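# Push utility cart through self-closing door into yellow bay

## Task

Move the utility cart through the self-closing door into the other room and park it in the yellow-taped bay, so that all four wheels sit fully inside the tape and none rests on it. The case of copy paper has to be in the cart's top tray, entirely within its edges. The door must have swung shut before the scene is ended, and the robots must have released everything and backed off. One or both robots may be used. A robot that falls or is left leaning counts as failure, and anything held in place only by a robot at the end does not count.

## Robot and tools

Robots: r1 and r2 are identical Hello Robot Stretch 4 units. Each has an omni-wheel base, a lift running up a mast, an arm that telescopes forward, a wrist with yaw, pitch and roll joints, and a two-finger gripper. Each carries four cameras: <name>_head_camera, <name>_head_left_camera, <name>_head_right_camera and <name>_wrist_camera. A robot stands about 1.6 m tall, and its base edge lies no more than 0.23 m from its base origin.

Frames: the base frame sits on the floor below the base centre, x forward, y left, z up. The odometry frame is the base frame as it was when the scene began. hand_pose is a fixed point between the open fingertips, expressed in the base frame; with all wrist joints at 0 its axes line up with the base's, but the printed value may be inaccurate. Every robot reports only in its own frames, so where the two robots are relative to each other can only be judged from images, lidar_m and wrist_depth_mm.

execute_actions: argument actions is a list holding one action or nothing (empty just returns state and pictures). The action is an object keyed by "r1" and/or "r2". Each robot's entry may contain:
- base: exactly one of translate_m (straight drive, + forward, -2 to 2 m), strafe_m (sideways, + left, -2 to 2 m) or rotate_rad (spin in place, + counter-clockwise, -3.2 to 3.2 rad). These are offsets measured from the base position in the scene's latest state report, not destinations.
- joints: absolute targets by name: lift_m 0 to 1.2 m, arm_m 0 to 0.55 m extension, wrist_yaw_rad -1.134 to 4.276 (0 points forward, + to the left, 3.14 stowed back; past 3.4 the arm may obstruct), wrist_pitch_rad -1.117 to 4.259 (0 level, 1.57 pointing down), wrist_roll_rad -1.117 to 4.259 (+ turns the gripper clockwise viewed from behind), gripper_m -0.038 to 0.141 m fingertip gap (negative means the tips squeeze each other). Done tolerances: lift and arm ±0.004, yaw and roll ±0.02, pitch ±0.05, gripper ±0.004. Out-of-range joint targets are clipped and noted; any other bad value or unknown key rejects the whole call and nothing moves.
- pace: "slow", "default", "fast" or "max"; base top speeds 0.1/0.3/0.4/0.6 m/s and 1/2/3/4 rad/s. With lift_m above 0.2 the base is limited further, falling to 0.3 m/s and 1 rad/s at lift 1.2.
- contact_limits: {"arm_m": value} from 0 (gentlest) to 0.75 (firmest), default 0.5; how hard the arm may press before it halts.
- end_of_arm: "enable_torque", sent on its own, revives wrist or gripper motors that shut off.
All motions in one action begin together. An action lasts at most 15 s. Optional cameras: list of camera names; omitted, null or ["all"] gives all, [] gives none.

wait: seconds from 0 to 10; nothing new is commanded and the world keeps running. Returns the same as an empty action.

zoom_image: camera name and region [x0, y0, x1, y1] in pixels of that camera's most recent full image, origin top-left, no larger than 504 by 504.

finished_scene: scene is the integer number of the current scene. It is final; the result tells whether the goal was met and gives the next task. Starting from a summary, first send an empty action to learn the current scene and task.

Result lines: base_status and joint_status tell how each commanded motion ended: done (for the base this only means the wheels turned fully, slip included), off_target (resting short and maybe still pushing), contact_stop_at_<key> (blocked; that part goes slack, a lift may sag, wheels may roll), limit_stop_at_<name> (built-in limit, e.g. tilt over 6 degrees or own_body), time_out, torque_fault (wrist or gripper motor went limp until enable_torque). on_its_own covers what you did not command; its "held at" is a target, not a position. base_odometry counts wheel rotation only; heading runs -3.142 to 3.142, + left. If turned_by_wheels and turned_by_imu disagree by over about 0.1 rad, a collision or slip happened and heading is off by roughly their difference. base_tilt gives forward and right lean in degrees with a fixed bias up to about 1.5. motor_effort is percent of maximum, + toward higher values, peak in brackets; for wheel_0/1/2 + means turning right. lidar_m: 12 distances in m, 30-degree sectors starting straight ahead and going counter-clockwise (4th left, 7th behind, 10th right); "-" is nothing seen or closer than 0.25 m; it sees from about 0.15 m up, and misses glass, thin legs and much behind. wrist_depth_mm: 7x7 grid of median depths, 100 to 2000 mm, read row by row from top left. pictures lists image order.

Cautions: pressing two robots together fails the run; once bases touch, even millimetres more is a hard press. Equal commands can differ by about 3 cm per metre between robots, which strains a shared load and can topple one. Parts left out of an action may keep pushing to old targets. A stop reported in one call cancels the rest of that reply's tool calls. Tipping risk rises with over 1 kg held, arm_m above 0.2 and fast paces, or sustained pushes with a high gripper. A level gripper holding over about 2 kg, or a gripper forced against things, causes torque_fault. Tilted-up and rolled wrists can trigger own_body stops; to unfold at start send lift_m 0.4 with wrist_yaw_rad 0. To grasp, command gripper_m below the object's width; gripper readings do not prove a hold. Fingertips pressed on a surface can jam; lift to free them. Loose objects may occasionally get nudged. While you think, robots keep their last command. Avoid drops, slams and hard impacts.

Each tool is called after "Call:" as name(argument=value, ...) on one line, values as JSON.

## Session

Call:
execute_actions(actions=[])

Scene clock: 0.00 s.
r1.base_odometry: x=+0.000 y=+0.000 heading=+0.000 (m, m, rad; r1's odometry frame)
r1.turned_by_wheels: +0.000 (rad since the last result)
r1.turned_by_imu: +0.000 (rad since the last result)
r1.base_tilt: forward=-0.4 right=+0.5 (deg)
r1.lidar_m: 2.24 4.08 1.89 1.03 0.91 0.91 0.72 0.63 0.64 0.75 1.37 1.90
r1.base_status: not commanded
r1.joint_positions: lift_m=+0.170 arm_m=+0.002 wrist_yaw_rad=+3.213 wrist_pitch_rad=-0.006 wrist_roll_rad=-0.013 gripper_m=+0.057
r1.joint_status: not commanded
r1.motor_effort: lift_m=+20 arm_m=+0 wrist_yaw_rad=+0 wrist_pitch_rad=-7 wrist_roll_rad=-1 gripper_m=-4 wheel_0=-1 wheel_1=+0 wheel_2=-1 (%)
r1.hand_pose: x=-0.1210 y=+0.0666 z=+0.3505 quat_wxyz=(-0.036, +0.003, -0.006, +0.999) (m; r1's base frame)
r1.wrist_depth_mm: - 131 258 1042 1042 866 741 / - 112 132 1060 1060 866 759 / - 113 133 1025 1078 866 759 / - 131 180 1025 1078 878 759 / 194 699 820 1042 1060 878 768 / 209 707 193 976 195 878 750 / 212 668 798 106 798 741 741
r2.base_odometry: x=+0.000 y=+0.000 heading=+0.000 (m, m, rad; r2's odometry frame)
r2.turned_by_wheels: +0.000 (rad since the last result)
r2.turned_by_imu: +0.000 (rad since the last result)
r2.base_tilt: forward=+0.6 right=+0.8 (deg)
r2.lidar_m: 2.57 2.57 2.93 1.54 1.50 2.59 2.16 2.14 1.72 1.46 1.43 1.65
r2.base_status: not commanded
r2.joint_positions: lift_m=+0.273 arm_m=+0.003 wrist_yaw_rad=+3.218 wrist_pitch_rad=-0.011 wrist_roll_rad=+0.016 gripper_m=+0.057
r2.joint_status: not commanded
r2.motor_effort: lift_m=+21 arm_m=-1 wrist_yaw_rad=-1 wrist_pitch_rad=-8 wrist_roll_rad=+0 gripper_m=-2 wheel_0=+0 wheel_1=+0 wheel_2=+0 (%)
r2.hand_pose: x=-0.1208 y=+0.0652 z=+0.4540 quat_wxyz=(-0.038, +0.005, +0.008, +0.999) (m; r2's base frame)
r2.wrist_depth_mm: - 139 243 - - - - / - - 138 - - - - / - 108 137 - - - - / - 116 138 - - - - / 138 138 - - - - - / 211 - 207 1808 201 1661 1661 / 210 1182 1138 113 1160 1042 1098
pictures: r1_head_camera, r1_head_left_camera, r1_head_right_camera, r1_wrist_camera, r2_head_camera, r2_head_left_camera, r2_head_right_camera, r2_wrist_camera
Images, in order (width x height): r1_head_camera 420x560, r1_head_left_camera 420x672, r1_head_right_camera 420x672, r1_wrist_camera 616x392, r2_head_camera 420x560, r2_head_left_camera 420x672, r2_head_right_camera 420x672, r2_wrist_camera 616x392.

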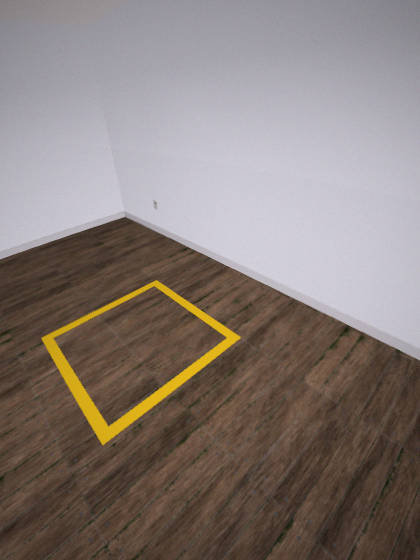

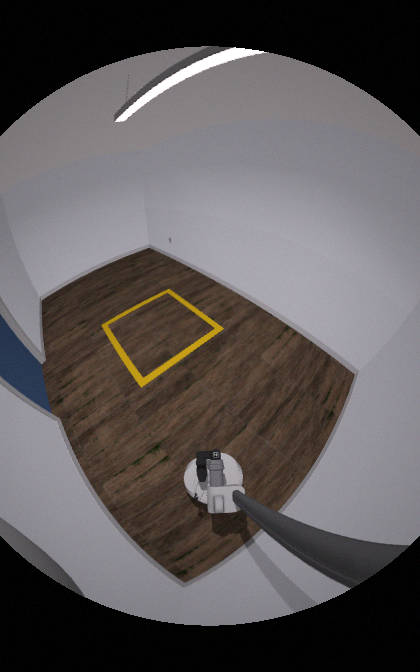

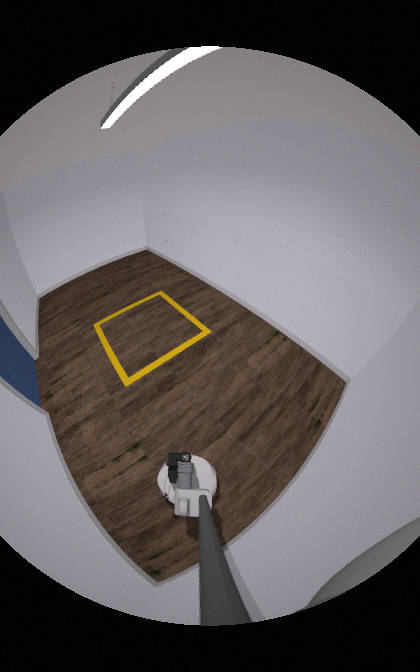

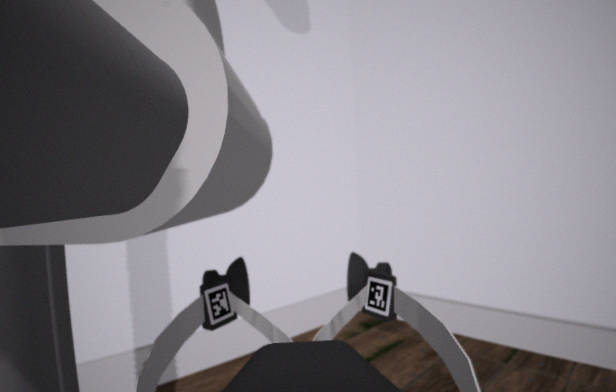

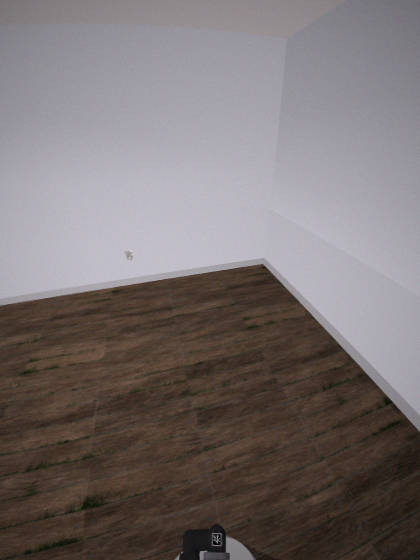

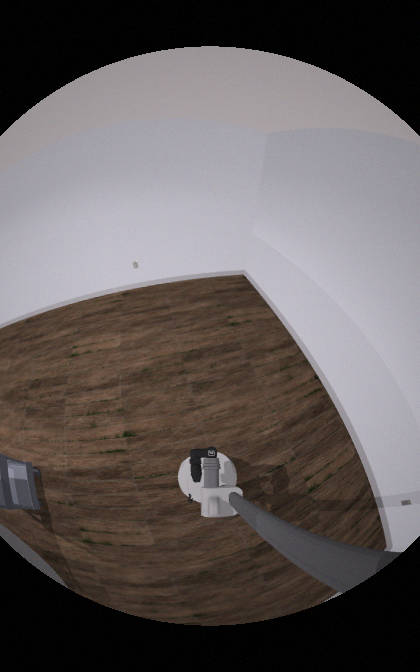

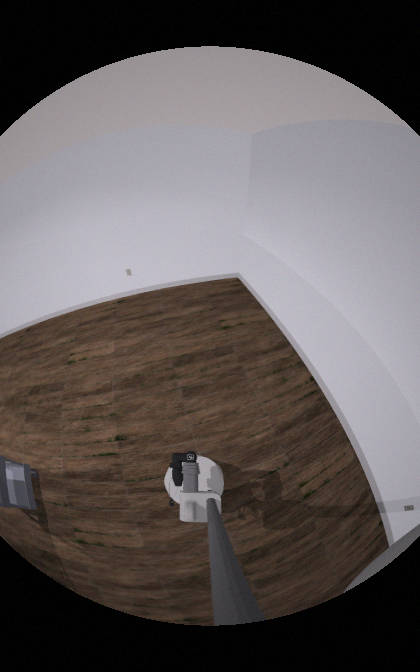

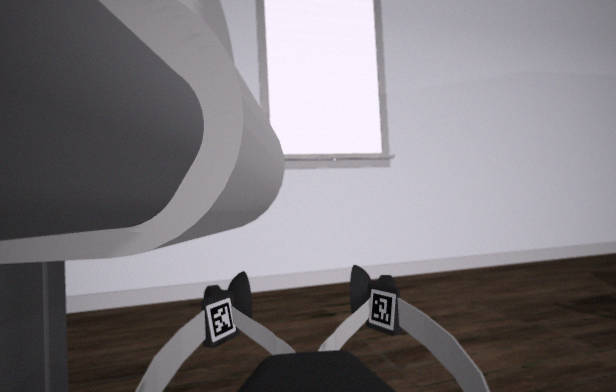

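Call:
execute_actions(actions=[{"r1":{"base":{"rotate_rad":0.76},"pace":"fast"},"r2":{"base":{"rotate_rad":2.3},"pace":"fast"}}], cameras=["r1_head_left_camera","r2_head_camera","r2_head_left_camera"])

Scene clock: 4.67 s.
r1.base_odometry: x=+0.000 y=+0.000 heading=+0.759 (m, m, rad; r1's odometry frame)
r1.turned_by_wheels: +0.759 (rad since the last result)
r1.turned_by_imu: +0.762 (rad since the last result)
r1.base_tilt: forward=-0.6 right=+0.1 (deg)
r1.lidar_m: 3.50 1.30 0.95 0.91 0.91 0.66 0.62 0.66 0.90 1.90 1.98 2.74
r1.base_status: done
r1.joint_positions: lift_m=+0.170 arm_m=+0.002 wrist_yaw_rad=+3.213 wrist_pitch_rad=-0.006 wrist_roll_rad=-0.013 gripper_m=+0.057
r1.joint_status: not commanded
r1.motor_effort: lift_m=+20(20) arm_m=+0(0) wrist_yaw_rad=+0(1) wrist_pitch_rad=-7(8) wrist_roll_rad=-1(1) gripper_m=-2(7) wheel_0=-5(12) wheel_1=-2(9) wheel_2=-1(13) (%)
r1.hand_pose: x=-0.1210 y=+0.0667 z=+0.3505 quat_wxyz=(-0.036, +0.003, -0.006, +0.999) (m; r1's base frame)
r1.wrist_depth_mm: - 131 258 732 732 732 715 / - 112 132 723 732 715 732 / - 113 133 732 723 732 723 / - 131 180 741 741 741 732 / 194 741 732 741 732 732 732 / 209 741 192 741 196 732 723 / 212 732 741 107 723 723 715
r2.base_odometry: x=+0.000 y=+0.000 heading=+2.300 (m, m, rad; r2's odometry frame)
r2.turned_by_wheels: +2.300 (rad since the last result)
r2.turned_by_imu: +2.281 (rad since the last result)
r2.base_tilt: forward=+0.6 right=+0.8 (deg)
r2.lidar_m: 1.51 2.30 2.15 2.17 1.58 1.45 1.49 1.87 2.57 2.60 3.31 1.51
r2.base_status: done
r2.joint_positions: lift_m=+0.273 arm_m=+0.003 wrist_yaw_rad=+3.218 wrist_pitch_rad=-0.011 wrist_roll_rad=+0.016 gripper_m=+0.057
r2.joint_status: not commanded
r2.motor_effort: lift_m=+21(20) arm_m=-1(2) wrist_yaw_rad=-1(0) wrist_pitch_rad=-9(8) wrist_roll_rad=-1(1) gripper_m=-5(2) wheel_0=-2(13) wheel_1=+0(7) wheel_2=+1(5) (%)
r2.hand_pose: x=-0.1208 y=+0.0652 z=+0.4540 quat_wxyz=(-0.038, +0.005, +0.008, +0.999) (m; r2's base frame)
r2.wrist_depth_mm: - 139 242 1661 1537 1397 1281 / - - 138 1708 1537 1366 1281 / - 108 137 1708 1537 1397 1281 / - 116 138 1661 1499 1397 1281 / 138 138 1863 1708 1537 1366 1281 / 211 - 207 1661 201 1366 1281 / 209 1182 1160 113 1138 1042 1078
pictures: r1_head_left_camera, r2_head_camera, r2_head_left_camera
Images, in order (width x height): r1_head_left_camera 420x672, r2_head_camera 420x560, r2_head_left_camera 420x672.

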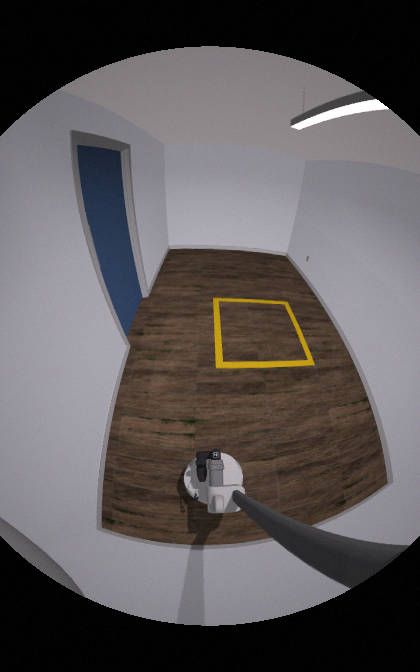

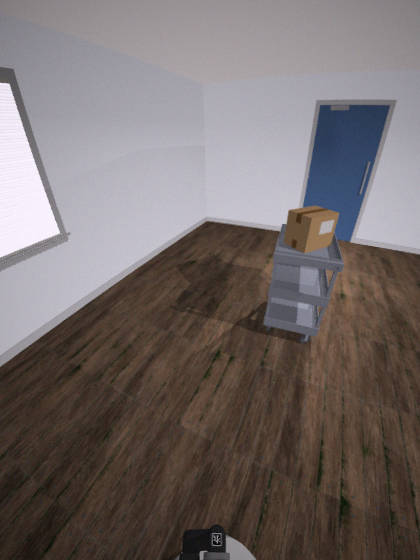

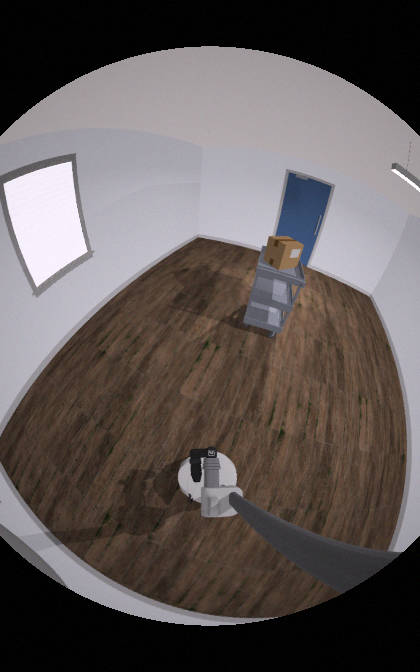

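Call:
execute_actions(actions=[{"r1":{"base":{"translate_m":1.66},"pace":"max"},"r2":{"base":{"translate_m":1.7},"pace":"max"}}], cameras=["r2_head_right_camera"])

Call:
execute_actions(actions=[{"r1":{"base":{"rotate_rad":3.13},"pace":"fast"},"r2":{"base":{"rotate_rad":2.76},"pace":"fast"}}], cameras=["r1_head_right_camera","r2_head_left_camera"])

Scene clock: 13.40 s.
r1.base_odometry: x=+1.204 y=+1.143 heading=+0.760 (m, m, rad; r1's odometry frame)
r1.turned_by_wheels: +0.000 (rad since the last result)
r1.turned_by_imu: -0.001 (rad since the last result)
r1.base_tilt: forward=-0.4 right=+0.3 (deg)
r1.lidar_m: 2.46 1.27 1.02 0.95 0.97 1.31 2.28 2.39 1.98 1.90 1.98 2.57
r1.base_status: done
r1.joint_positions: lift_m=+0.170 arm_m=+0.002 wrist_yaw_rad=+3.213 wrist_pitch_rad=-0.006 wrist_roll_rad=-0.013 gripper_m=+0.057
r1.joint_status: not commanded
r1.motor_effort: lift_m=+20(20) arm_m=+0(0) wrist_yaw_rad=+0(1) wrist_pitch_rad=-8(7) wrist_roll_rad=-1(1) gripper_m=-4(6) wheel_0=+1(11) wheel_1=-1(9) wheel_2=+2(14) (%)
r1.hand_pose: x=-0.1210 y=+0.0667 z=+0.3505 quat_wxyz=(-0.036, +0.003, -0.006, +0.999) (m; r1's base frame)
r1.wrist_depth_mm: - 131 257 - - 1537 1118 / - 112 132 - - 1576 1138 / - 113 133 - - 1618 1138 / - 131 181 - - 1661 1160 / 193 - - - - 1576 1160 / 209 1229 193 1205 196 1118 1060 / 211 820 798 106 798 750 768
r2.base_odometry: x=-1.133 y=+1.267 heading=+2.300 (m, m, rad; r2's odometry frame)
r2.turned_by_wheels: +0.000 (rad since the last result)
r2.turned_by_imu: +0.002 (rad since the last result)
r2.base_tilt: forward=+0.6 right=+0.8 (deg)
r2.lidar_m: 2.39 1.59 1.46 1.48 1.92 3.01 3.07 3.50 0.39 0.41 0.49 2.77
r2.base_status: done
r2.joint_positions: lift_m=+0.273 arm_m=+0.003 wrist_yaw_rad=+3.218 wrist_pitch_rad=-0.011 wrist_roll_rad=+0.016 gripper_m=+0.057
r2.joint_status: not commanded
r2.motor_effort: lift_m=+21(21) arm_m=-1(1) wrist_yaw_rad=-1(1) wrist_pitch_rad=-8(8) wrist_roll_rad=-1(1) gripper_m=-2(4) wheel_0=+0(9) wheel_1=+1(12) wheel_2=+1(14) (%)
r2.hand_pose: x=-0.1208 y=+0.0652 z=+0.4540 quat_wxyz=(-0.038, +0.005, +0.008, +0.999) (m; r2's base frame)
r2.wrist_depth_mm: - 139 242 - - - - / - - 138 - - - - / - 108 137 - - - - / - 116 138 - - - - / 139 138 - - - - - / 211 - 207 1863 201 1708 1661 / 209 1182 1160 113 1160 1060 1098
pictures: r2_head_right_camera
Images, in order (width x height): r2_head_right_camera 420x672.

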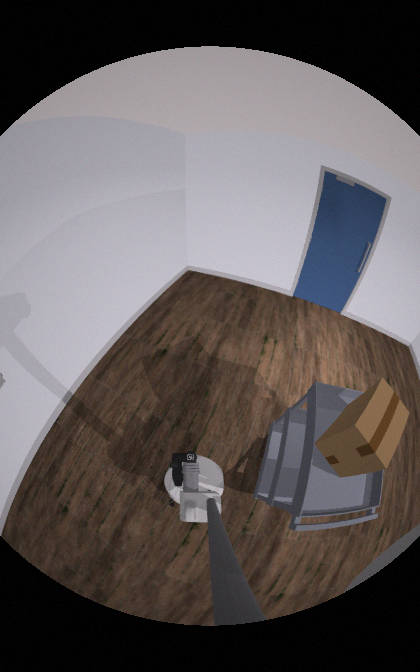

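Scene clock: 15.73 s.
r1.base_odometry: x=+1.204 y=+1.143 heading=-2.394 (m, m, rad; r1's odometry frame)
r1.turned_by_wheels: +3.129 (rad since the last result)
r1.turned_by_imu: +3.142 (rad since the last result)
r1.base_tilt: forward=-0.5 right=+0.1 (deg)
r1.lidar_m: 2.27 2.36 1.99 1.91 1.97 2.61 2.47 1.32 1.01 0.97 0.98 1.27
r1.base_status: done
r1.joint_positions: lift_m=+0.170 arm_m=+0.002 wrist_yaw_rad=+3.213 wrist_pitch_rad=-0.006 wrist_roll_rad=-0.013 gripper_m=+0.057
r1.joint_status: not commanded
r1.motor_effort: lift_m=+20(20) arm_m=+0(0) wrist_yaw_rad=+0(1) wrist_pitch_rad=-7(7) wrist_roll_rad=+0(1) gripper_m=-5(5) wheel_0=-5(14) wheel_1=-2(11) wheel_2=-2(16) (%)
r1.hand_pose: x=-0.1209 y=+0.0667 z=+0.3505 quat_wxyz=(-0.036, +0.003, -0.006, +0.999) (m; r1's base frame)
r1.wrist_depth_mm: - 131 258 - - - - / - 112 132 - - - - / - 113 132 - - - - / - 131 181 - - - - / 194 1808 - - - - 1808 / 208 1255 193 1205 196 1118 1060 / 211 809 820 106 809 750 768
r2.base_odometry: x=-1.133 y=+1.267 heading=-1.224 (m, m, rad; r2's odometry frame)
r2.turned_by_wheels: +2.759 (rad since the last result)
r2.turned_by_imu: +2.737 (rad since the last result)
r2.base_tilt: forward=+0.6 right=+0.8 (deg)
r2.lidar_m: 2.99 3.11 3.38 0.39 0.41 0.55 2.78 2.10 1.53 1.47 1.49 2.10
r2.base_status: done
r2.joint_positions: lift_m=+0.273 arm_m=+0.003 wrist_yaw_rad=+3.218 wrist_pitch_rad=-0.011 wrist_roll_rad=+0.016 gripper_m=+0.057
r2.joint_status: not commanded
r2.motor_effort: lift_m=+21(21) arm_m=-2(2) wrist_yaw_rad=+0(1) wrist_pitch_rad=-8(8) wrist_roll_rad=-1(2) gripper_m=-2(4) wheel_0=-4(10) wheel_1=-2(10) wheel_2=-1(16) (%)
r2.hand_pose: x=-0.1207 y=+0.0652 z=+0.4540 quat_wxyz=(-0.038, +0.005, +0.008, +0.999) (m; r2's base frame)
r2.wrist_depth_mm: - 139 243 - - 683 603 / - - 138 - - - - / - 108 137 - - - - / - 116 138 - - 691 480 / 138 138 - - - - - / 211 - 207 1863 202 1537 1618 / 210 1182 1138 113 1138 676 715
pictures: r1_head_right_camera, r2_head_left_camera
Images, in order (width x height): r1_head_right_camera 420x672, r2_head_left_camera 420x672.

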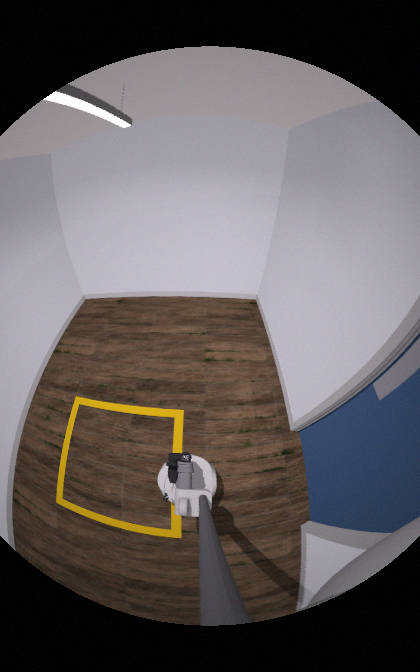

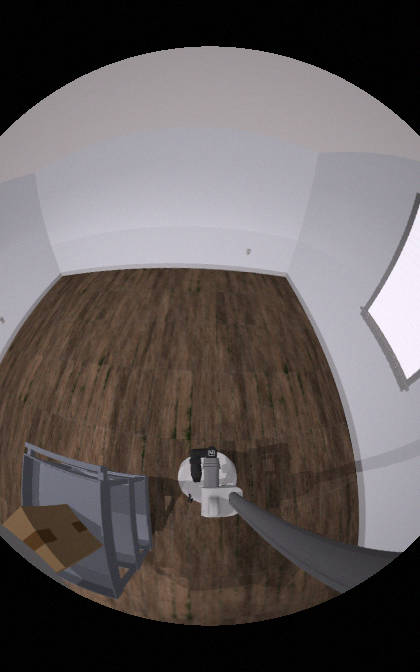

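Call:
execute_actions(actions=[{"r1":{"base":{"strafe_m":-0.73},"pace":"fast"},"r2":{"base":{"translate_m":-1.25},"joints":{"lift_m":0.655,"gripper_m":0.135},"pace":"max"}}], cameras=["r1_head_right_camera"])

Call:
execute_actions(actions=[{"r1":{"base":{"strafe_m":-0.3},"pace":"slow"},"r2":{"base":{"strafe_m":0.72},"joints":{"wrist_yaw_rad":0,"wrist_roll_rad":1.57}}}], cameras=["r1_head_right_camera","r2_head_camera","r2_wrist_camera"])

Scene clock: 23.97 s.
r1.base_odometry: x=+0.707 y=+1.679 heading=-2.394 (m, m, rad; r1's odometry frame)
r1.turned_by_wheels: +0.000 (rad since the last result)
r1.turned_by_imu: -0.003 (rad since the last result)
r1.base_tilt: forward=-0.5 right=+0.1 (deg)
r1.lidar_m: 0.66 2.36 2.73 2.62 2.74 2.57 0.80 0.37 0.27 0.25 0.26 0.35
r1.base_status: done
r1.joint_positions: lift_m=+0.170 arm_m=+0.002 wrist_yaw_rad=+3.213 wrist_pitch_rad=-0.006 wrist_roll_rad=-0.013 gripper_m=+0.057
r1.joint_status: not commanded
r1.motor_effort: lift_m=+20(20) arm_m=+0(0) wrist_yaw_rad=+0(0) wrist_pitch_rad=-8(8) wrist_roll_rad=+0(0) gripper_m=-4(9) wheel_0=+0(14) wheel_1=+2(13) wheel_2=-1(7) (%)
r1.hand_pose: x=-0.1209 y=+0.0667 z=+0.3505 quat_wxyz=(-0.036, +0.003, -0.006, +0.999) (m; r1's base frame)
r1.wrist_depth_mm: - 131 257 - - - - / - 113 132 - - - - / - 113 133 - - - - / - 131 181 - - - - / 195 634 991 - - - 1863 / 209 627 191 1229 195 1118 1042 / 211 559 809 106 798 741 768
r2.base_odometry: x=-1.558 y=+2.443 heading=-1.224 (m, m, rad; r2's odometry frame)
r2.turned_by_wheels: +0.000 (rad since the last result)
r2.turned_by_imu: +0.000 (rad since the last result)
r2.base_tilt: forward=+0.5 right=+0.8 (deg)
r2.lidar_m: 4.24 0.70 0.83 3.26 2.21 1.58 1.53 1.60 1.52 1.47 1.53 2.08
r2.base_status: done
r2.joint_positions: lift_m=+0.655 arm_m=+0.003 wrist_yaw_rad=+3.218 wrist_pitch_rad=-0.011 wrist_roll_rad=+0.016 gripper_m=+0.135
r2.joint_status: all done
r2.motor_effort: lift_m=+22(26) arm_m=-2(2) wrist_yaw_rad=-1(0) wrist_pitch_rad=-8(9) wrist_roll_rad=+1(1) gripper_m=+1(5) wheel_0=-2(9) wheel_1=-1(7) wheel_2=-2(13) (%)
r2.hand_pose: x=-0.1208 y=+0.0652 z=+0.8363 quat_wxyz=(-0.038, +0.005, +0.008, +0.999) (m; r2's base frame)
r2.wrist_depth_mm: - 139 243 1661 1661 1661 1618 / - - 138 1661 1661 1661 1618 / - 108 137 1708 1661 1661 1618 / - 116 138 1661 1618 1618 1618 / 139 138 1661 1661 1661 1618 1576 / 211 220 1618 1618 1618 1618 1576 / 209 1708 1661 113 1618 1618 1618
pictures: r1_head_right_camera
Images, in order (width x height): r1_head_right_camera 420x672.

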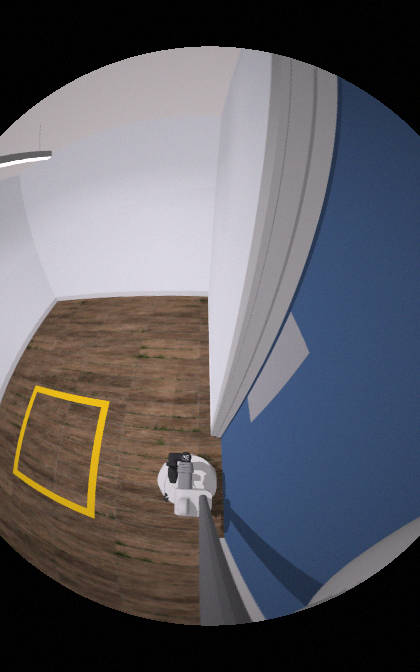

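Scene clock: 28.10 s.
r1.base_odometry: x=+0.504 y=+1.898 heading=-2.393 (m, m, rad; r1's odometry frame)
r1.turned_by_wheels: +0.001 (rad since the last result)
r1.turned_by_imu: +0.002 (rad since the last result)
r1.base_tilt: forward=-0.3 right=+0.2 (deg)
r1.lidar_m: 0.36 0.39 3.06 2.92 3.04 2.57 0.31 0.25 - 0.25 0.28 2.42
r1.base_status: done
r1.joint_positions: lift_m=+0.170 arm_m=+0.002 wrist_yaw_rad=+3.213 wrist_pitch_rad=-0.006 wrist_roll_rad=-0.013 gripper_m=+0.057
r1.joint_status: not commanded
r1.motor_effort: lift_m=+20(20) arm_m=+0(0) wrist_yaw_rad=+0(0) wrist_pitch_rad=-8(8) wrist_roll_rad=+0(0) gripper_m=-6(6) wheel_0=+11(27) wheel_1=-13(22) wheel_2=+10(7) (%)
r1.hand_pose: x=-0.1209 y=+0.0667 z=+0.3504 quat_wxyz=(-0.036, +0.003, -0.006, +0.999) (m; r1's base frame)
r1.wrist_depth_mm: - 131 256 621 - - - / - 112 132 627 - - - / - 113 132 634 - - - / - 131 181 634 - - - / 194 353 466 640 - - 1863 / 209 364 191 640 196 1118 1060 / 212 332 462 106 798 741 778
r2.base_odometry: x=-0.881 y=+2.688 heading=-1.224 (m, m, rad; r2's odometry frame)
r2.turned_by_wheels: +0.000 (rad since the last result)
r2.turned_by_imu: +0.000 (rad since the last result)
r2.base_tilt: forward=+0.6 right=+0.8 (deg)
r2.lidar_m: 0.56 3.61 2.63 2.54 2.20 1.16 1.28 1.60 2.19 2.16 2.26 0.62
r2.base_status: done
r2.joint_positions: lift_m=+0.655 arm_m=+0.003 wrist_yaw_rad=+0.000 wrist_pitch_rad=-0.011 wrist_roll_rad=+1.570 gripper_m=+0.135
r2.joint_status: all done
r2.motor_effort: lift_m=+22(22) arm_m=-2(2) wrist_yaw_rad=-2(6) wrist_pitch_rad=-8(8) wrist_roll_rad=+1(8) gripper_m=+0(0) wheel_0=-2(9) wheel_1=+0(11) wheel_2=+0(0) (%)
r2.hand_pose: x=+0.4620 y=-0.0873 z=+0.8363 quat_wxyz=(+0.707, +0.707, -0.004, +0.004) (m; r2's base frame)
r2.wrist_depth_mm: - - - 389 - 1366 407 / - - - 379 - 591 397 / - - 647 373 - 676 392 / - 544 517 368 - 683 436 / - 427 430 362 - 691 484 / - 222 424 355 866 585 488 / - 508 508 113 - 627 492
pictures: r1_head_right_camera, r2_head_camera, r2_wrist_camera
Images, in order (width x height): r1_head_right_camera 420x672, r2_head_camera 420x560, r2_wrist_camera 616x392.

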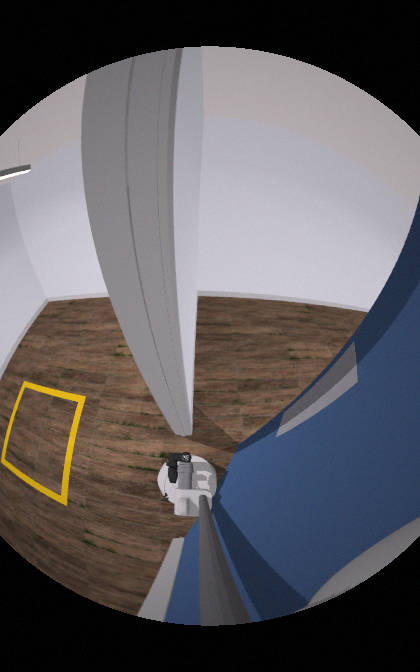

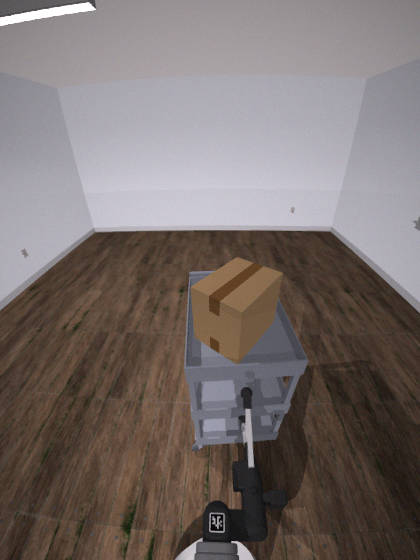

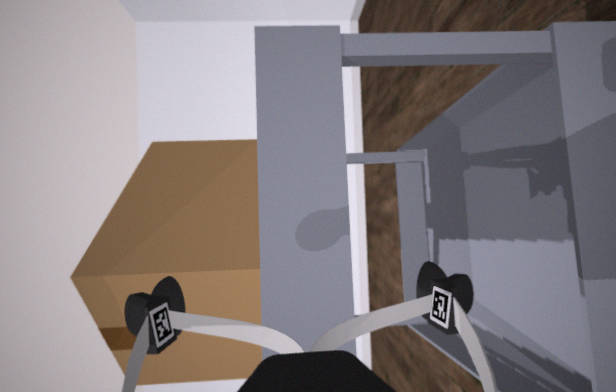

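Call:
execute_actions(actions=[{"r1":{"base":{"strafe_m":-0.55}},"r2":{"joints":{"arm_m":0.163}}}], cameras=[])

Call:
execute_actions(actions=[{"r1":{"base":{"translate_m":-0.36}},"r2":{"joints":{"gripper_m":0.04,"lift_m":0.647}}}], cameras=["r2_wrist_camera","r1_head_right_camera"])

Call:
execute_actions(actions=[{"r1":{"base":{"strafe_m":-0.3},"pace":"slow"},"r2":{"base":{"strafe_m":0.36},"joints":{"arm_m":0.02},"pace":"slow"}}], cameras=["r1_head_right_camera","r2_head_camera","r2_wrist_camera"])

Scene clock: 36.13 s.
r1.base_odometry: x=+0.130 y=+2.301 heading=-2.394 (m, m, rad; r1's odometry frame)
r1.turned_by_wheels: +0.000 (rad since the last result)
r1.turned_by_imu: -0.002 (rad since the last result)
r1.base_tilt: forward=-0.6 right=+0.4 (deg)
r1.lidar_m: 2.27 0.78 0.65 3.48 0.63 0.27 0.25 - 0.25 0.83 3.35 2.42
r1.base_status: done
r1.joint_positions: lift_m=+0.170 arm_m=+0.002 wrist_yaw_rad=+3.213 wrist_pitch_rad=-0.006 wrist_roll_rad=-0.013 gripper_m=+0.057
r1.joint_status: not commanded
r1.motor_effort: lift_m=+20(20) arm_m=-1(0) wrist_yaw_rad=+0(1) wrist_pitch_rad=-7(8) wrist_roll_rad=+1(1) gripper_m=-3(3) wheel_0=+2(18) wheel_1=-7(30) wheel_2=+3(13) (%)
r1.hand_pose: x=-0.1209 y=+0.0667 z=+0.3504 quat_wxyz=(-0.036, +0.003, -0.006, +0.999) (m; r1's base frame)
r1.wrist_depth_mm: - 131 257 377 421 488 569 / - 113 132 375 418 488 564 / - 113 133 373 424 488 559 / - 131 180 375 421 484 554 / 194 298 330 373 421 484 564 / 209 301 192 368 195 492 554 / 212 294 332 106 418 484 564
r2.base_odometry: x=-0.881 y=+2.688 heading=-1.224 (m, m, rad; r2's odometry frame)
r2.turned_by_wheels: +0.000 (rad since the last result)
r2.turned_by_imu: +0.001 (rad since the last result)
r2.base_tilt: forward=+0.5 right=+0.8 (deg)
r2.lidar_m: 0.55 3.60 2.64 2.55 2.20 0.84 0.72 1.61 2.19 2.17 2.28 0.60
r2.base_status: not commanded
r2.joint_positions: lift_m=+0.655 arm_m=+0.162 wrist_yaw_rad=+0.000 wrist_pitch_rad=-0.011 wrist_roll_rad=+1.570 gripper_m=+0.135
r2.joint_status: all done
r2.motor_effort: lift_m=+22(22) arm_m=+5(4) wrist_yaw_rad=-2(2) wrist_pitch_rad=-8(7) wrist_roll_rad=+1(0) gripper_m=+0(0) wheel_0=-2(2) wheel_1=+0(0) wheel_2=+0(0) (%)
r2.hand_pose: x=+0.6215 y=-0.0874 z=+0.8363 quat_wxyz=(+0.707, +0.707, -0.004, +0.004) (m; r2's base frame)
r2.wrist_depth_mm: - - - 218 - 1537 430 / - - - 213 - 1464 466 / - 445 402 210 798 668 477 / 366 351 325 207 820 676 480 / 291 291 281 203 221 683 484 / 249 222 200 200 202 585 484 / 272 274 278 113 484 621 496
pictures: none
No camera images: the call's "cameras" was empty. Leave "cameras" out to get every camera's image.

Scene clock: 38.80 s.
r1.base_odometry: x=+0.393 y=+2.546 heading=-2.394 (m, m, rad; r1's odometry frame)
r1.turned_by_wheels: +0.000 (rad since the last result)
r1.turned_by_imu: +0.002 (rad since the last result)
r1.base_tilt: forward=-0.5 right=+0.3 (deg)
r1.lidar_m: 2.24 0.89 3.63 0.52 0.25 0.25 - 0.25 0.37 0.83 0.87 2.79
r1.base_status: done
r1.joint_positions: lift_m=+0.170 arm_m=+0.002 wrist_yaw_rad=+3.213 wrist_pitch_rad=-0.006 wrist_roll_rad=-0.013 gripper_m=+0.057
r1.joint_status: not commanded
r1.motor_effort: lift_m=+20(20) arm_m=-1(0) wrist_yaw_rad=+1(0) wrist_pitch_rad=-7(7) wrist_roll_rad=-1(1) gripper_m=-6(5) wheel_0=-5(18) wheel_1=-4(19) wheel_2=+3(34) (%)
r1.hand_pose: x=-0.1209 y=+0.0667 z=+0.3504 quat_wxyz=(-0.036, +0.003, -0.006, +0.999) (m; r1's base frame)
r1.wrist_depth_mm: - 131 257 303 289 277 268 / - 113 132 303 290 281 271 / - 113 133 303 291 279 270 / - 131 181 306 293 281 272 / 193 330 320 306 293 283 272 / 209 338 191 307 196 283 272 / 212 342 324 106 294 279 273
r2.base_odometry: x=-0.881 y=+2.688 heading=-1.224 (m, m, rad; r2's odometry frame)
r2.turned_by_wheels: +0.000 (rad since the last result)
r2.turned_by_imu: +0.000 (rad since the last result)
r2.base_tilt: forward=+0.7 right=+0.8 (deg)
r2.lidar_m: 0.56 3.60 2.65 2.55 2.21 1.67 0.83 0.75 2.20 2.17 2.28 0.60
r2.base_status: not commanded
r2.joint_positions: lift_m=+0.647 arm_m=+0.163 wrist_yaw_rad=+0.003 wrist_pitch_rad=-0.006 wrist_roll_rad=+1.571 gripper_m=+0.041
r2.joint_status: all done
r2.motor_effort: lift_m=+20(19) arm_m=+1(5) wrist_yaw_rad=-8(13) wrist_pitch_rad=-22(22) wrist_roll_rad=-3(3) gripper_m=-25(20) wheel_0=-2(2) wheel_1=+0(0) wheel_2=+0(1) (%)
r2.hand_pose: x=+0.6224 y=-0.0866 z=+0.8271 quat_wxyz=(+0.707, +0.707, -0.001, +0.003) (m; r2's base frame)
r2.wrist_depth_mm: - - 206 208 - 1499 410 / - - 203 205 - 603 452 / - 427 200 202 809 640 459 / 340 342 197 198 831 654 462 / 282 282 194 195 809 654 469 / 241 241 190 191 193 597 469 / 259 248 187 113 - 574 477
pictures: r1_head_right_camera, r2_wrist_camera
Images, in order (width x height): r1_head_right_camera 420x672, r2_wrist_camera 616x392.

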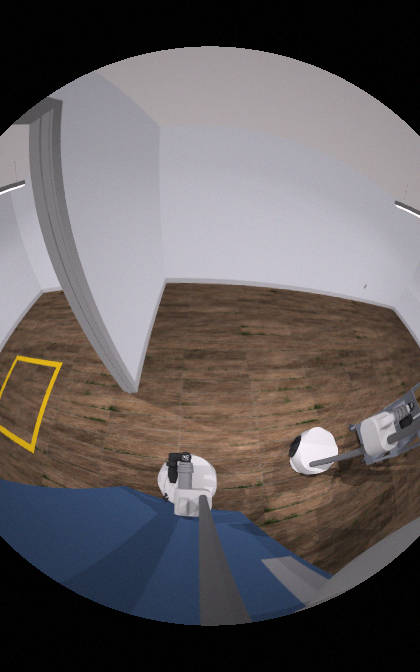

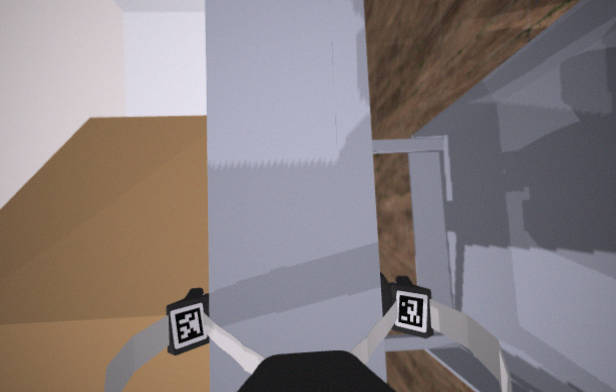

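Scene clock: 43.53 s.
r1.base_odometry: x=+0.189 y=+2.766 heading=-2.394 (m, m, rad; r1's odometry frame)
r1.turned_by_wheels: +0.000 (rad since the last result)
r1.turned_by_imu: -0.002 (rad since the last result)
r1.base_tilt: forward=-0.5 right=+0.4 (deg)
r1.lidar_m: 2.66 1.21 1.12 0.61 0.25 0.25 2.09 2.17 2.91 1.06 0.66 0.74
r1.base_status: done
r1.joint_positions: lift_m=+0.170 arm_m=+0.002 wrist_yaw_rad=+3.213 wrist_pitch_rad=-0.006 wrist_roll_rad=-0.013 gripper_m=+0.057
r1.joint_status: not commanded
r1.motor_effort: lift_m=+20(20) arm_m=-1(0) wrist_yaw_rad=+1(1) wrist_pitch_rad=-8(7) wrist_roll_rad=+0(0) gripper_m=-7(6) wheel_0=+2(7) wheel_1=-6(12) wheel_2=+1(1) (%)
r1.hand_pose: x=-0.1209 y=+0.0667 z=+0.3504 quat_wxyz=(-0.036, +0.003, -0.006, +0.999) (m; r1's base frame)
r1.wrist_depth_mm: - 131 257 306 298 290 282 / - 112 132 307 300 291 286 / - 113 133 309 300 291 285 / - 131 182 309 301 291 287 / 193 327 317 310 301 294 289 / 209 330 193 314 197 296 289 / 211 330 322 106 303 296 289
r2.base_odometry: x=-0.542 y=+2.810 heading=-1.225 (m, m, rad; r2's odometry frame)
r2.turned_by_wheels: -0.001 (rad since the last result)
r2.turned_by_imu: -0.002 (rad since the last result)
r2.base_tilt: forward=+0.6 right=+0.8 (deg)
r2.lidar_m: 0.43 3.11 2.28 2.18 2.20 1.62 1.57 0.65 0.76 2.54 2.66 0.39
r2.base_status: done
r2.joint_positions: lift_m=+0.647 arm_m=+0.021 wrist_yaw_rad=-0.008 wrist_pitch_rad=-0.007 wrist_roll_rad=+1.569 gripper_m=+0.040
r2.joint_status: all done
r2.on_its_own: wrist_yaw_rad is at rest, and its effort (+20) is outside its rest range (-13 to +13)
r2.motor_effort: lift_m=+20(20) arm_m=-4(10) wrist_yaw_rad=+20(30) wrist_pitch_rad=-20(22) wrist_roll_rad=+2(2) gripper_m=-21(26) wheel_0=-7(15) wheel_1=+2(7) wheel_2=-4(4) (%)
r2.hand_pose: x=+0.4794 y=-0.0896 z=+0.8273 quat_wxyz=(+0.708, +0.707, -0.005, +0.000) (m; r2's base frame)
r2.wrist_depth_mm: 300 304 127 129 131 634 459 / 281 286 135 137 141 647 459 / 264 266 144 146 151 647 462 / 249 251 156 158 164 654 462 / 235 237 170 170 - 591 466 / 375 384 183 185 187 521 462 / - - 200 113 - 1499 418
pictures: r1_head_right_camera, r2_head_camera, r2_wrist_camera
Images, in order (width x height): r1_head_right_camera 420x672, r2_head_camera 420x560, r2_wrist_camera 616x392.

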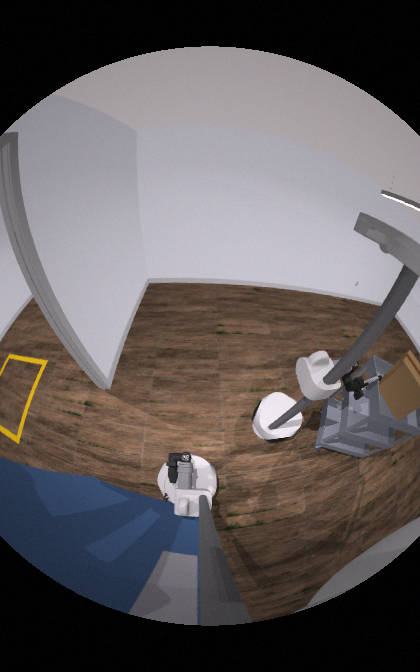

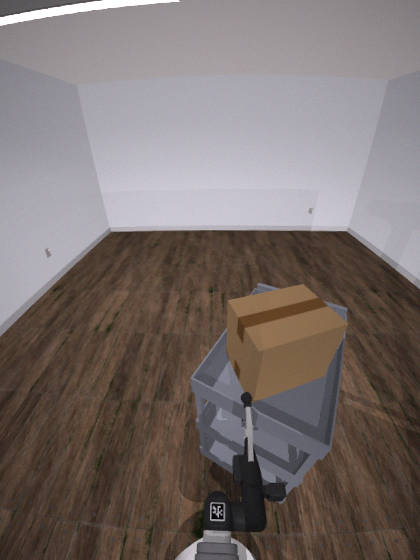

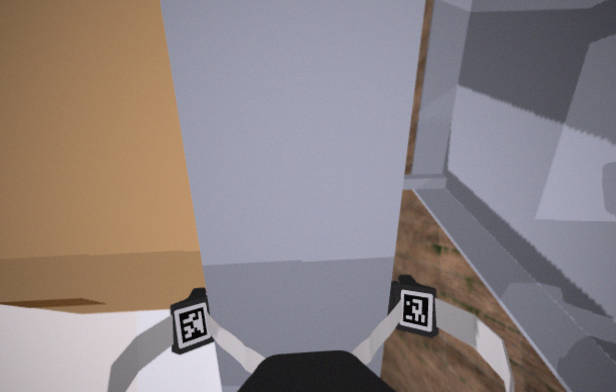

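Call:
execute_actions(actions=[{"r1":{"base":{"strafe_m":-0.12}}}], cameras=[])

Call:
execute_actions(actions=[{"r1":{"base":{"translate_m":-0.17},"pace":"slow"},"r2":{"base":{"translate_m":-0.15},"pace":"slow"}}], cameras=["r1_head_left_camera","r2_head_right_camera"])

Scene clock: 47.93 s.
r1.base_odometry: x=+0.108 y=+2.854 heading=-2.394 (m, m, rad; r1's odometry frame)
r1.turned_by_wheels: +0.000 (rad since the last result)
r1.turned_by_imu: -0.001 (rad since the last result)
r1.base_tilt: forward=-0.4 right=+0.2 (deg)
r1.lidar_m: 2.67 1.36 1.20 0.62 0.26 0.25 2.09 2.14 2.91 0.94 0.55 0.59
r1.base_status: done
r1.joint_positions: lift_m=+0.170 arm_m=+0.002 wrist_yaw_rad=+3.213 wrist_pitch_rad=-0.006 wrist_roll_rad=-0.013 gripper_m=+0.057
r1.joint_status: not commanded
r1.motor_effort: lift_m=+20(20) arm_m=+0(0) wrist_yaw_rad=+0(0) wrist_pitch_rad=-8(8) wrist_roll_rad=+1(0) gripper_m=-5(8) wheel_0=+1(10) wheel_1=-4(13) wheel_2=+2(4) (%)
r1.hand_pose: x=-0.1209 y=+0.0667 z=+0.3504 quat_wxyz=(-0.036, +0.003, -0.006, +0.999) (m; r1's base frame)
r1.wrist_depth_mm: - 131 257 306 298 293 287 / - 112 132 307 301 293 287 / - 113 133 309 303 296 290 / - 131 180 307 301 296 293 / 194 - - 312 303 297 290 / 208 1229 193 312 196 298 291 / 211 809 831 107 304 297 293
r2.base_odometry: x=-0.542 y=+2.810 heading=-1.225 (m, m, rad; r2's odometry frame)
r2.turned_by_wheels: +0.000 (rad since the last result)
r2.turned_by_imu: +0.000 (rad since the last result)
r2.base_tilt: forward=+0.6 right=+0.8 (deg)
r2.lidar_m: 0.43 3.09 2.29 2.17 2.19 1.59 1.57 0.56 0.60 2.53 2.63 0.41
r2.base_status: not commanded
r2.joint_positions: lift_m=+0.647 arm_m=+0.021 wrist_yaw_rad=-0.008 wrist_pitch_rad=-0.007 wrist_roll_rad=+1.569 gripper_m=+0.040
r2.joint_status: not commanded
r2.on_its_own: wrist_yaw_rad is at rest, and its effort (+21) is outside its rest range (-13 to +13)
r2.motor_effort: lift_m=+20(20) arm_m=-4(4) wrist_yaw_rad=+21(21) wrist_pitch_rad=-20(20) wrist_roll_rad=+2(4) gripper_m=-22(22) wheel_0=-7(7) wheel_1=+2(2) wheel_2=-4(3) (%)
r2.hand_pose: x=+0.4794 y=-0.0896 z=+0.8273 quat_wxyz=(+0.708, +0.707, -0.005, +0.000) (m; r2's base frame)
r2.wrist_depth_mm: 301 304 127 129 131 640 459 / 281 285 135 137 141 640 462 / 264 267 145 147 151 654 462 / 248 250 156 157 164 654 466 / 236 237 170 170 - 591 469 / 375 387 182 185 187 521 462 / - - 200 113 - 1464 418
pictures: none
No camera images: the call's "cameras" was empty. Leave "cameras" out to get every camera's image.

Scene clock: 50.73 s.
r1.base_odometry: x=+0.212 y=+2.952 heading=-2.384 (m, m, rad; r1's odometry frame)
r1.turned_by_wheels: +0.010 (rad since the last result)
r1.turned_by_imu: +0.070 (rad since the last result)
r1.base_tilt: forward=-0.6 right=+0.2 (deg)
r1.lidar_m: 2.78 1.29 1.28 0.40 0.25 - 1.99 2.10 2.89 0.88 0.54 0.51
r1.base_status: translate_m contact_stop (by the wheels' count: -0.143 of -0.170)
r1.joint_positions: lift_m=+0.170 arm_m=+0.002 wrist_yaw_rad=+3.213 wrist_pitch_rad=-0.006 wrist_roll_rad=-0.013 gripper_m=+0.057
r1.joint_status: not commanded
r1.on_its_own: the wheels are slack since a contact_stop
r1.motor_effort: lift_m=+20(20) arm_m=+0(0) wrist_yaw_rad=+0(2) wrist_pitch_rad=-7(8) wrist_roll_rad=+0(0) gripper_m=-6(5) wheel_0=+0(30) wheel_1=+0(30) wheel_2=+0(34) (%)
r1.hand_pose: x=-0.1209 y=+0.0666 z=+0.3504 quat_wxyz=(-0.036, +0.003, -0.006, +0.999) (m; r1's base frame)
r1.wrist_depth_mm: - 131 257 294 273 256 - / - 112 132 296 276 258 247 / - 113 133 293 277 260 248 / - 131 180 296 279 262 249 / 193 - - 298 277 262 251 / 210 1205 193 298 195 262 249 / 211 809 809 106 276 257 -
r2.base_odometry: x=-0.593 y=+2.950 heading=-1.224 (m, m, rad; r2's odometry frame)
r2.turned_by_wheels: +0.000 (rad since the last result)
r2.turned_by_imu: +0.001 (rad since the last result)
r2.base_tilt: forward=+0.6 right=+0.8 (deg)
r2.lidar_m: 0.44 3.09 2.26 2.18 2.00 1.47 1.41 0.55 0.51 2.55 2.65 0.41
r2.base_status: done
r2.joint_positions: lift_m=+0.647 arm_m=+0.021 wrist_yaw_rad=+0.009 wrist_pitch_rad=-0.006 wrist_roll_rad=+1.570 gripper_m=+0.041
r2.joint_status: not commanded
r2.on_its_own: wrist_yaw_rad is at rest, and its effort (-26) is outside its rest range (-13 to +13); wrist_pitch_rad is at rest, and its effort (-24) is outside its rest range (-23 to +23)
r2.motor_effort: lift_m=+20(20) arm_m=-4(4) wrist_yaw_rad=-26(26) wrist_pitch_rad=-24(24) wrist_roll_rad=-1(2) gripper_m=-23(26) wheel_0=+1(9) wheel_1=-4(10) wheel_2=+8(9) (%)
r2.hand_pose: x=+0.4808 y=-0.0848 z=+0.8270 quat_wxyz=(+0.707, +0.707, +0.001, +0.005) (m; r2's base frame)
r2.wrist_depth_mm: 329 334 138 140 143 634 455 / 301 304 145 147 152 640 459 / 277 279 154 155 160 647 462 / 257 259 163 164 778 661 466 / 240 242 174 175 - 615 466 / 287 279 185 186 187 530 466 / - - 197 113 - 1430 427
pictures: r1_head_left_camera, r2_head_right_camera
Images, in order (width x height): r1_head_left_camera 420x672, r2_head_right_camera 420x672.

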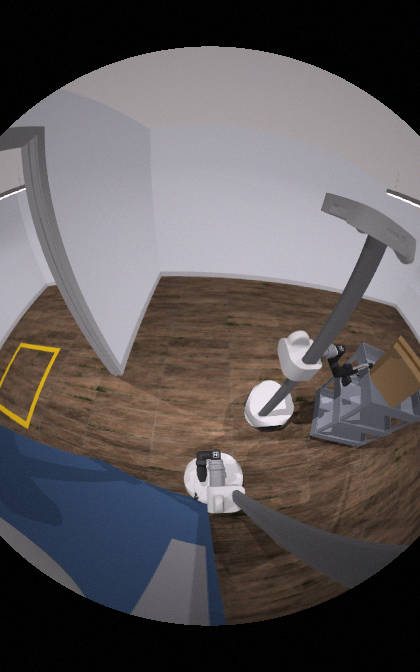

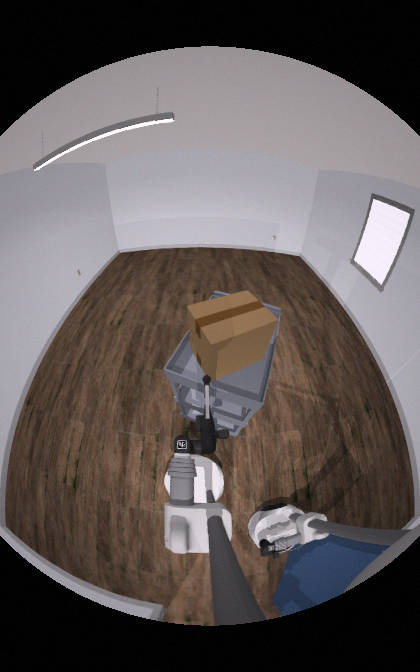

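Call:
execute_actions(actions=[{"r1":{"base":{"strafe_m":-0.09},"pace":"slow"},"r2":{"base":{"strafe_m":-0.03},"joints":{"wrist_yaw_rad":0.1}}}], cameras=[])

Call:
execute_actions(actions=[{"r1":{"base":{"translate_m":-0.05},"pace":"slow"},"r2":{"base":{"translate_m":-0.1},"joints":{"wrist_yaw_rad":0.18},"pace":"slow"}}], cameras=["r1_head_left_camera","r2_head_right_camera"])

Scene clock: 58.10 s.
r1.base_odometry: x=+0.150 y=+3.017 heading=-2.384 (m, m, rad; r1's odometry frame)
r1.turned_by_wheels: +0.000 (rad since the last result)
r1.turned_by_imu: +0.000 (rad since the last result)
r1.base_tilt: forward=-0.3 right=+0.1 (deg)
r1.lidar_m: 2.76 1.41 1.35 0.41 0.25 0.25 1.98 2.11 2.96 0.82 0.49 0.45
r1.base_status: done
r1.joint_positions: lift_m=+0.170 arm_m=+0.002 wrist_yaw_rad=+3.213 wrist_pitch_rad=-0.006 wrist_roll_rad=-0.013 gripper_m=+0.057
r1.joint_status: not commanded
r1.motor_effort: lift_m=+20(20) arm_m=+0(0) wrist_yaw_rad=+0(1) wrist_pitch_rad=-8(8) wrist_roll_rad=+0(0) gripper_m=-7(3) wheel_0=+3(8) wheel_1=-2(8) wheel_2=+1(2) (%)
r1.hand_pose: x=-0.1209 y=+0.0666 z=+0.3504 quat_wxyz=(-0.036, +0.003, -0.006, +0.999) (m; r1's base frame)
r1.wrist_depth_mm: - 131 258 - 258 244 - / - 112 132 - 259 246 236 / - 113 133 - 262 246 237 / - 131 180 - 263 246 237 / 194 - - - 259 248 238 / 210 1281 193 1205 196 248 239 / 213 820 831 106 262 246 -
r2.base_odometry: x=-0.621 y=+2.940 heading=-1.224 (m, m, rad; r2's odometry frame)
r2.turned_by_wheels: +0.000 (rad since the last result)
r2.turned_by_imu: +0.001 (rad since the last result)
r2.base_tilt: forward=+0.6 right=+0.8 (deg)
r2.lidar_m: 0.42 3.15 2.29 2.22 2.02 1.46 1.44 0.49 0.44 2.52 2.59 0.41
r2.base_status: done
r2.joint_positions: lift_m=+0.647 arm_m=+0.020 wrist_yaw_rad=+0.105 wrist_pitch_rad=-0.007 wrist_roll_rad=+1.569 gripper_m=+0.040
r2.joint_status: all done
r2.on_its_own: wrist_yaw_rad is at rest, and its effort (-14) is outside its rest range (-13 to +13)
r2.motor_effort: lift_m=+20(20) arm_m=-3(4) wrist_yaw_rad=-14(36) wrist_pitch_rad=-20(23) wrist_roll_rad=+2(4) gripper_m=-23(23) wheel_0=+5(11) wheel_1=-1(9) wheel_2=+1(4) (%)
r2.hand_pose: x=+0.4874 y=-0.0568 z=+0.8273 quat_wxyz=(+0.707, +0.706, +0.034, +0.039) (m; r2's base frame)
r2.wrist_depth_mm: 300 301 126 128 130 634 459 / 281 283 134 136 140 647 459 / 263 266 143 146 150 654 462 / 249 251 155 156 163 661 462 / 235 237 169 169 - 591 473 / 384 394 182 185 187 521 459 / - - 200 113 - 1499 415
pictures: none
No camera images: the call's "cameras" was empty. Leave "cameras" out to get every camera's image.

Scene clock: 60.40 s.
r1.base_odometry: x=+0.186 y=+3.051 heading=-2.385 (m, m, rad; r1's odometry frame)
r1.turned_by_wheels: +0.000 (rad since the last result)
r1.turned_by_imu: +0.000 (rad since the last result)
r1.base_tilt: forward=-0.3 right=+0.2 (deg)
r1.lidar_m: 0.49 1.40 1.37 0.36 0.25 0.25 1.92 2.04 2.86 0.88 0.69 0.45
r1.base_status: done
r1.joint_positions: lift_m=+0.170 arm_m=+0.002 wrist_yaw_rad=+3.213 wrist_pitch_rad=-0.006 wrist_roll_rad=-0.013 gripper_m=+0.057
r1.joint_status: not commanded
r1.motor_effort: lift_m=+20(20) arm_m=+0(0) wrist_yaw_rad=+0(1) wrist_pitch_rad=-8(8) wrist_roll_rad=+0(0) gripper_m=-4(4) wheel_0=-7(14) wheel_1=-3(6) wheel_2=+4(9) (%)
r1.hand_pose: x=-0.1209 y=+0.0666 z=+0.3504 quat_wxyz=(-0.036, +0.003, -0.006, +0.999) (m; r1's base frame)
r1.wrist_depth_mm: - 131 258 - 249 234 - / - 112 132 - 249 234 224 / - 113 133 - 251 236 225 / - 131 180 - 252 237 227 / 193 - - - 251 237 227 / 210 1281 193 1182 195 239 227 / 211 820 831 106 253 234 -
r2.base_odometry: x=-0.655 y=+3.034 heading=-1.224 (m, m, rad; r2's odometry frame)
r2.turned_by_wheels: +0.000 (rad since the last result)
r2.turned_by_imu: +0.001 (rad since the last result)
r2.base_tilt: forward=+0.6 right=+0.8 (deg)
r2.lidar_m: 0.42 0.52 2.30 2.22 1.86 1.34 1.34 0.96 0.44 0.46 2.60 0.42
r2.base_status: done
r2.joint_positions: lift_m=+0.647 arm_m=+0.020 wrist_yaw_rad=+0.188 wrist_pitch_rad=-0.006 wrist_roll_rad=+1.569 gripper_m=+0.041
r2.joint_status: all done
r2.on_its_own: wrist_yaw_rad is at rest, and its effort (-23) is outside its rest range (-13 to +13)
r2.motor_effort: lift_m=+20(20) arm_m=-3(3) wrist_yaw_rad=-23(42) wrist_pitch_rad=-23(23) wrist_roll_rad=+2(2) gripper_m=-23(25) wheel_0=+1(11) wheel_1=-4(9) wheel_2=+7(9) (%)
r2.hand_pose: x=+0.4911 y=-0.0321 z=+0.8270 quat_wxyz=(+0.704, +0.704, +0.064, +0.068) (m; r2's base frame)
r2.wrist_depth_mm: 290 290 122 124 127 634 455 / 273 274 131 133 137 640 459 / 258 262 141 143 148 654 462 / 246 248 154 155 163 654 466 / 235 237 169 169 - 597 466 / - 424 184 186 187 1366 452 / - - 204 113 - 1537 410
pictures: r1_head_left_camera, r2_head_right_camera
Images, in order (width x height): r1_head_left_camera 420x672, r2_head_right_camera 420x672.

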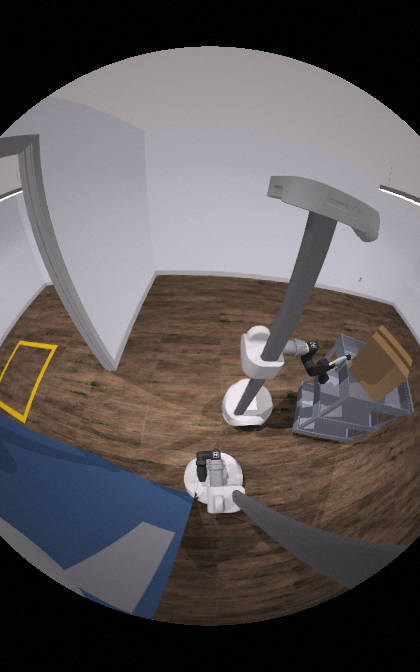

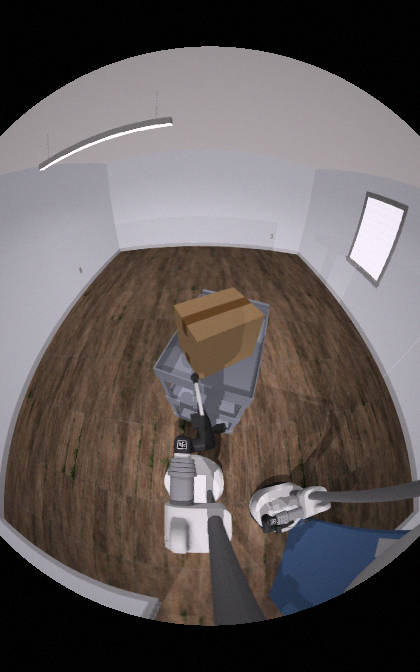

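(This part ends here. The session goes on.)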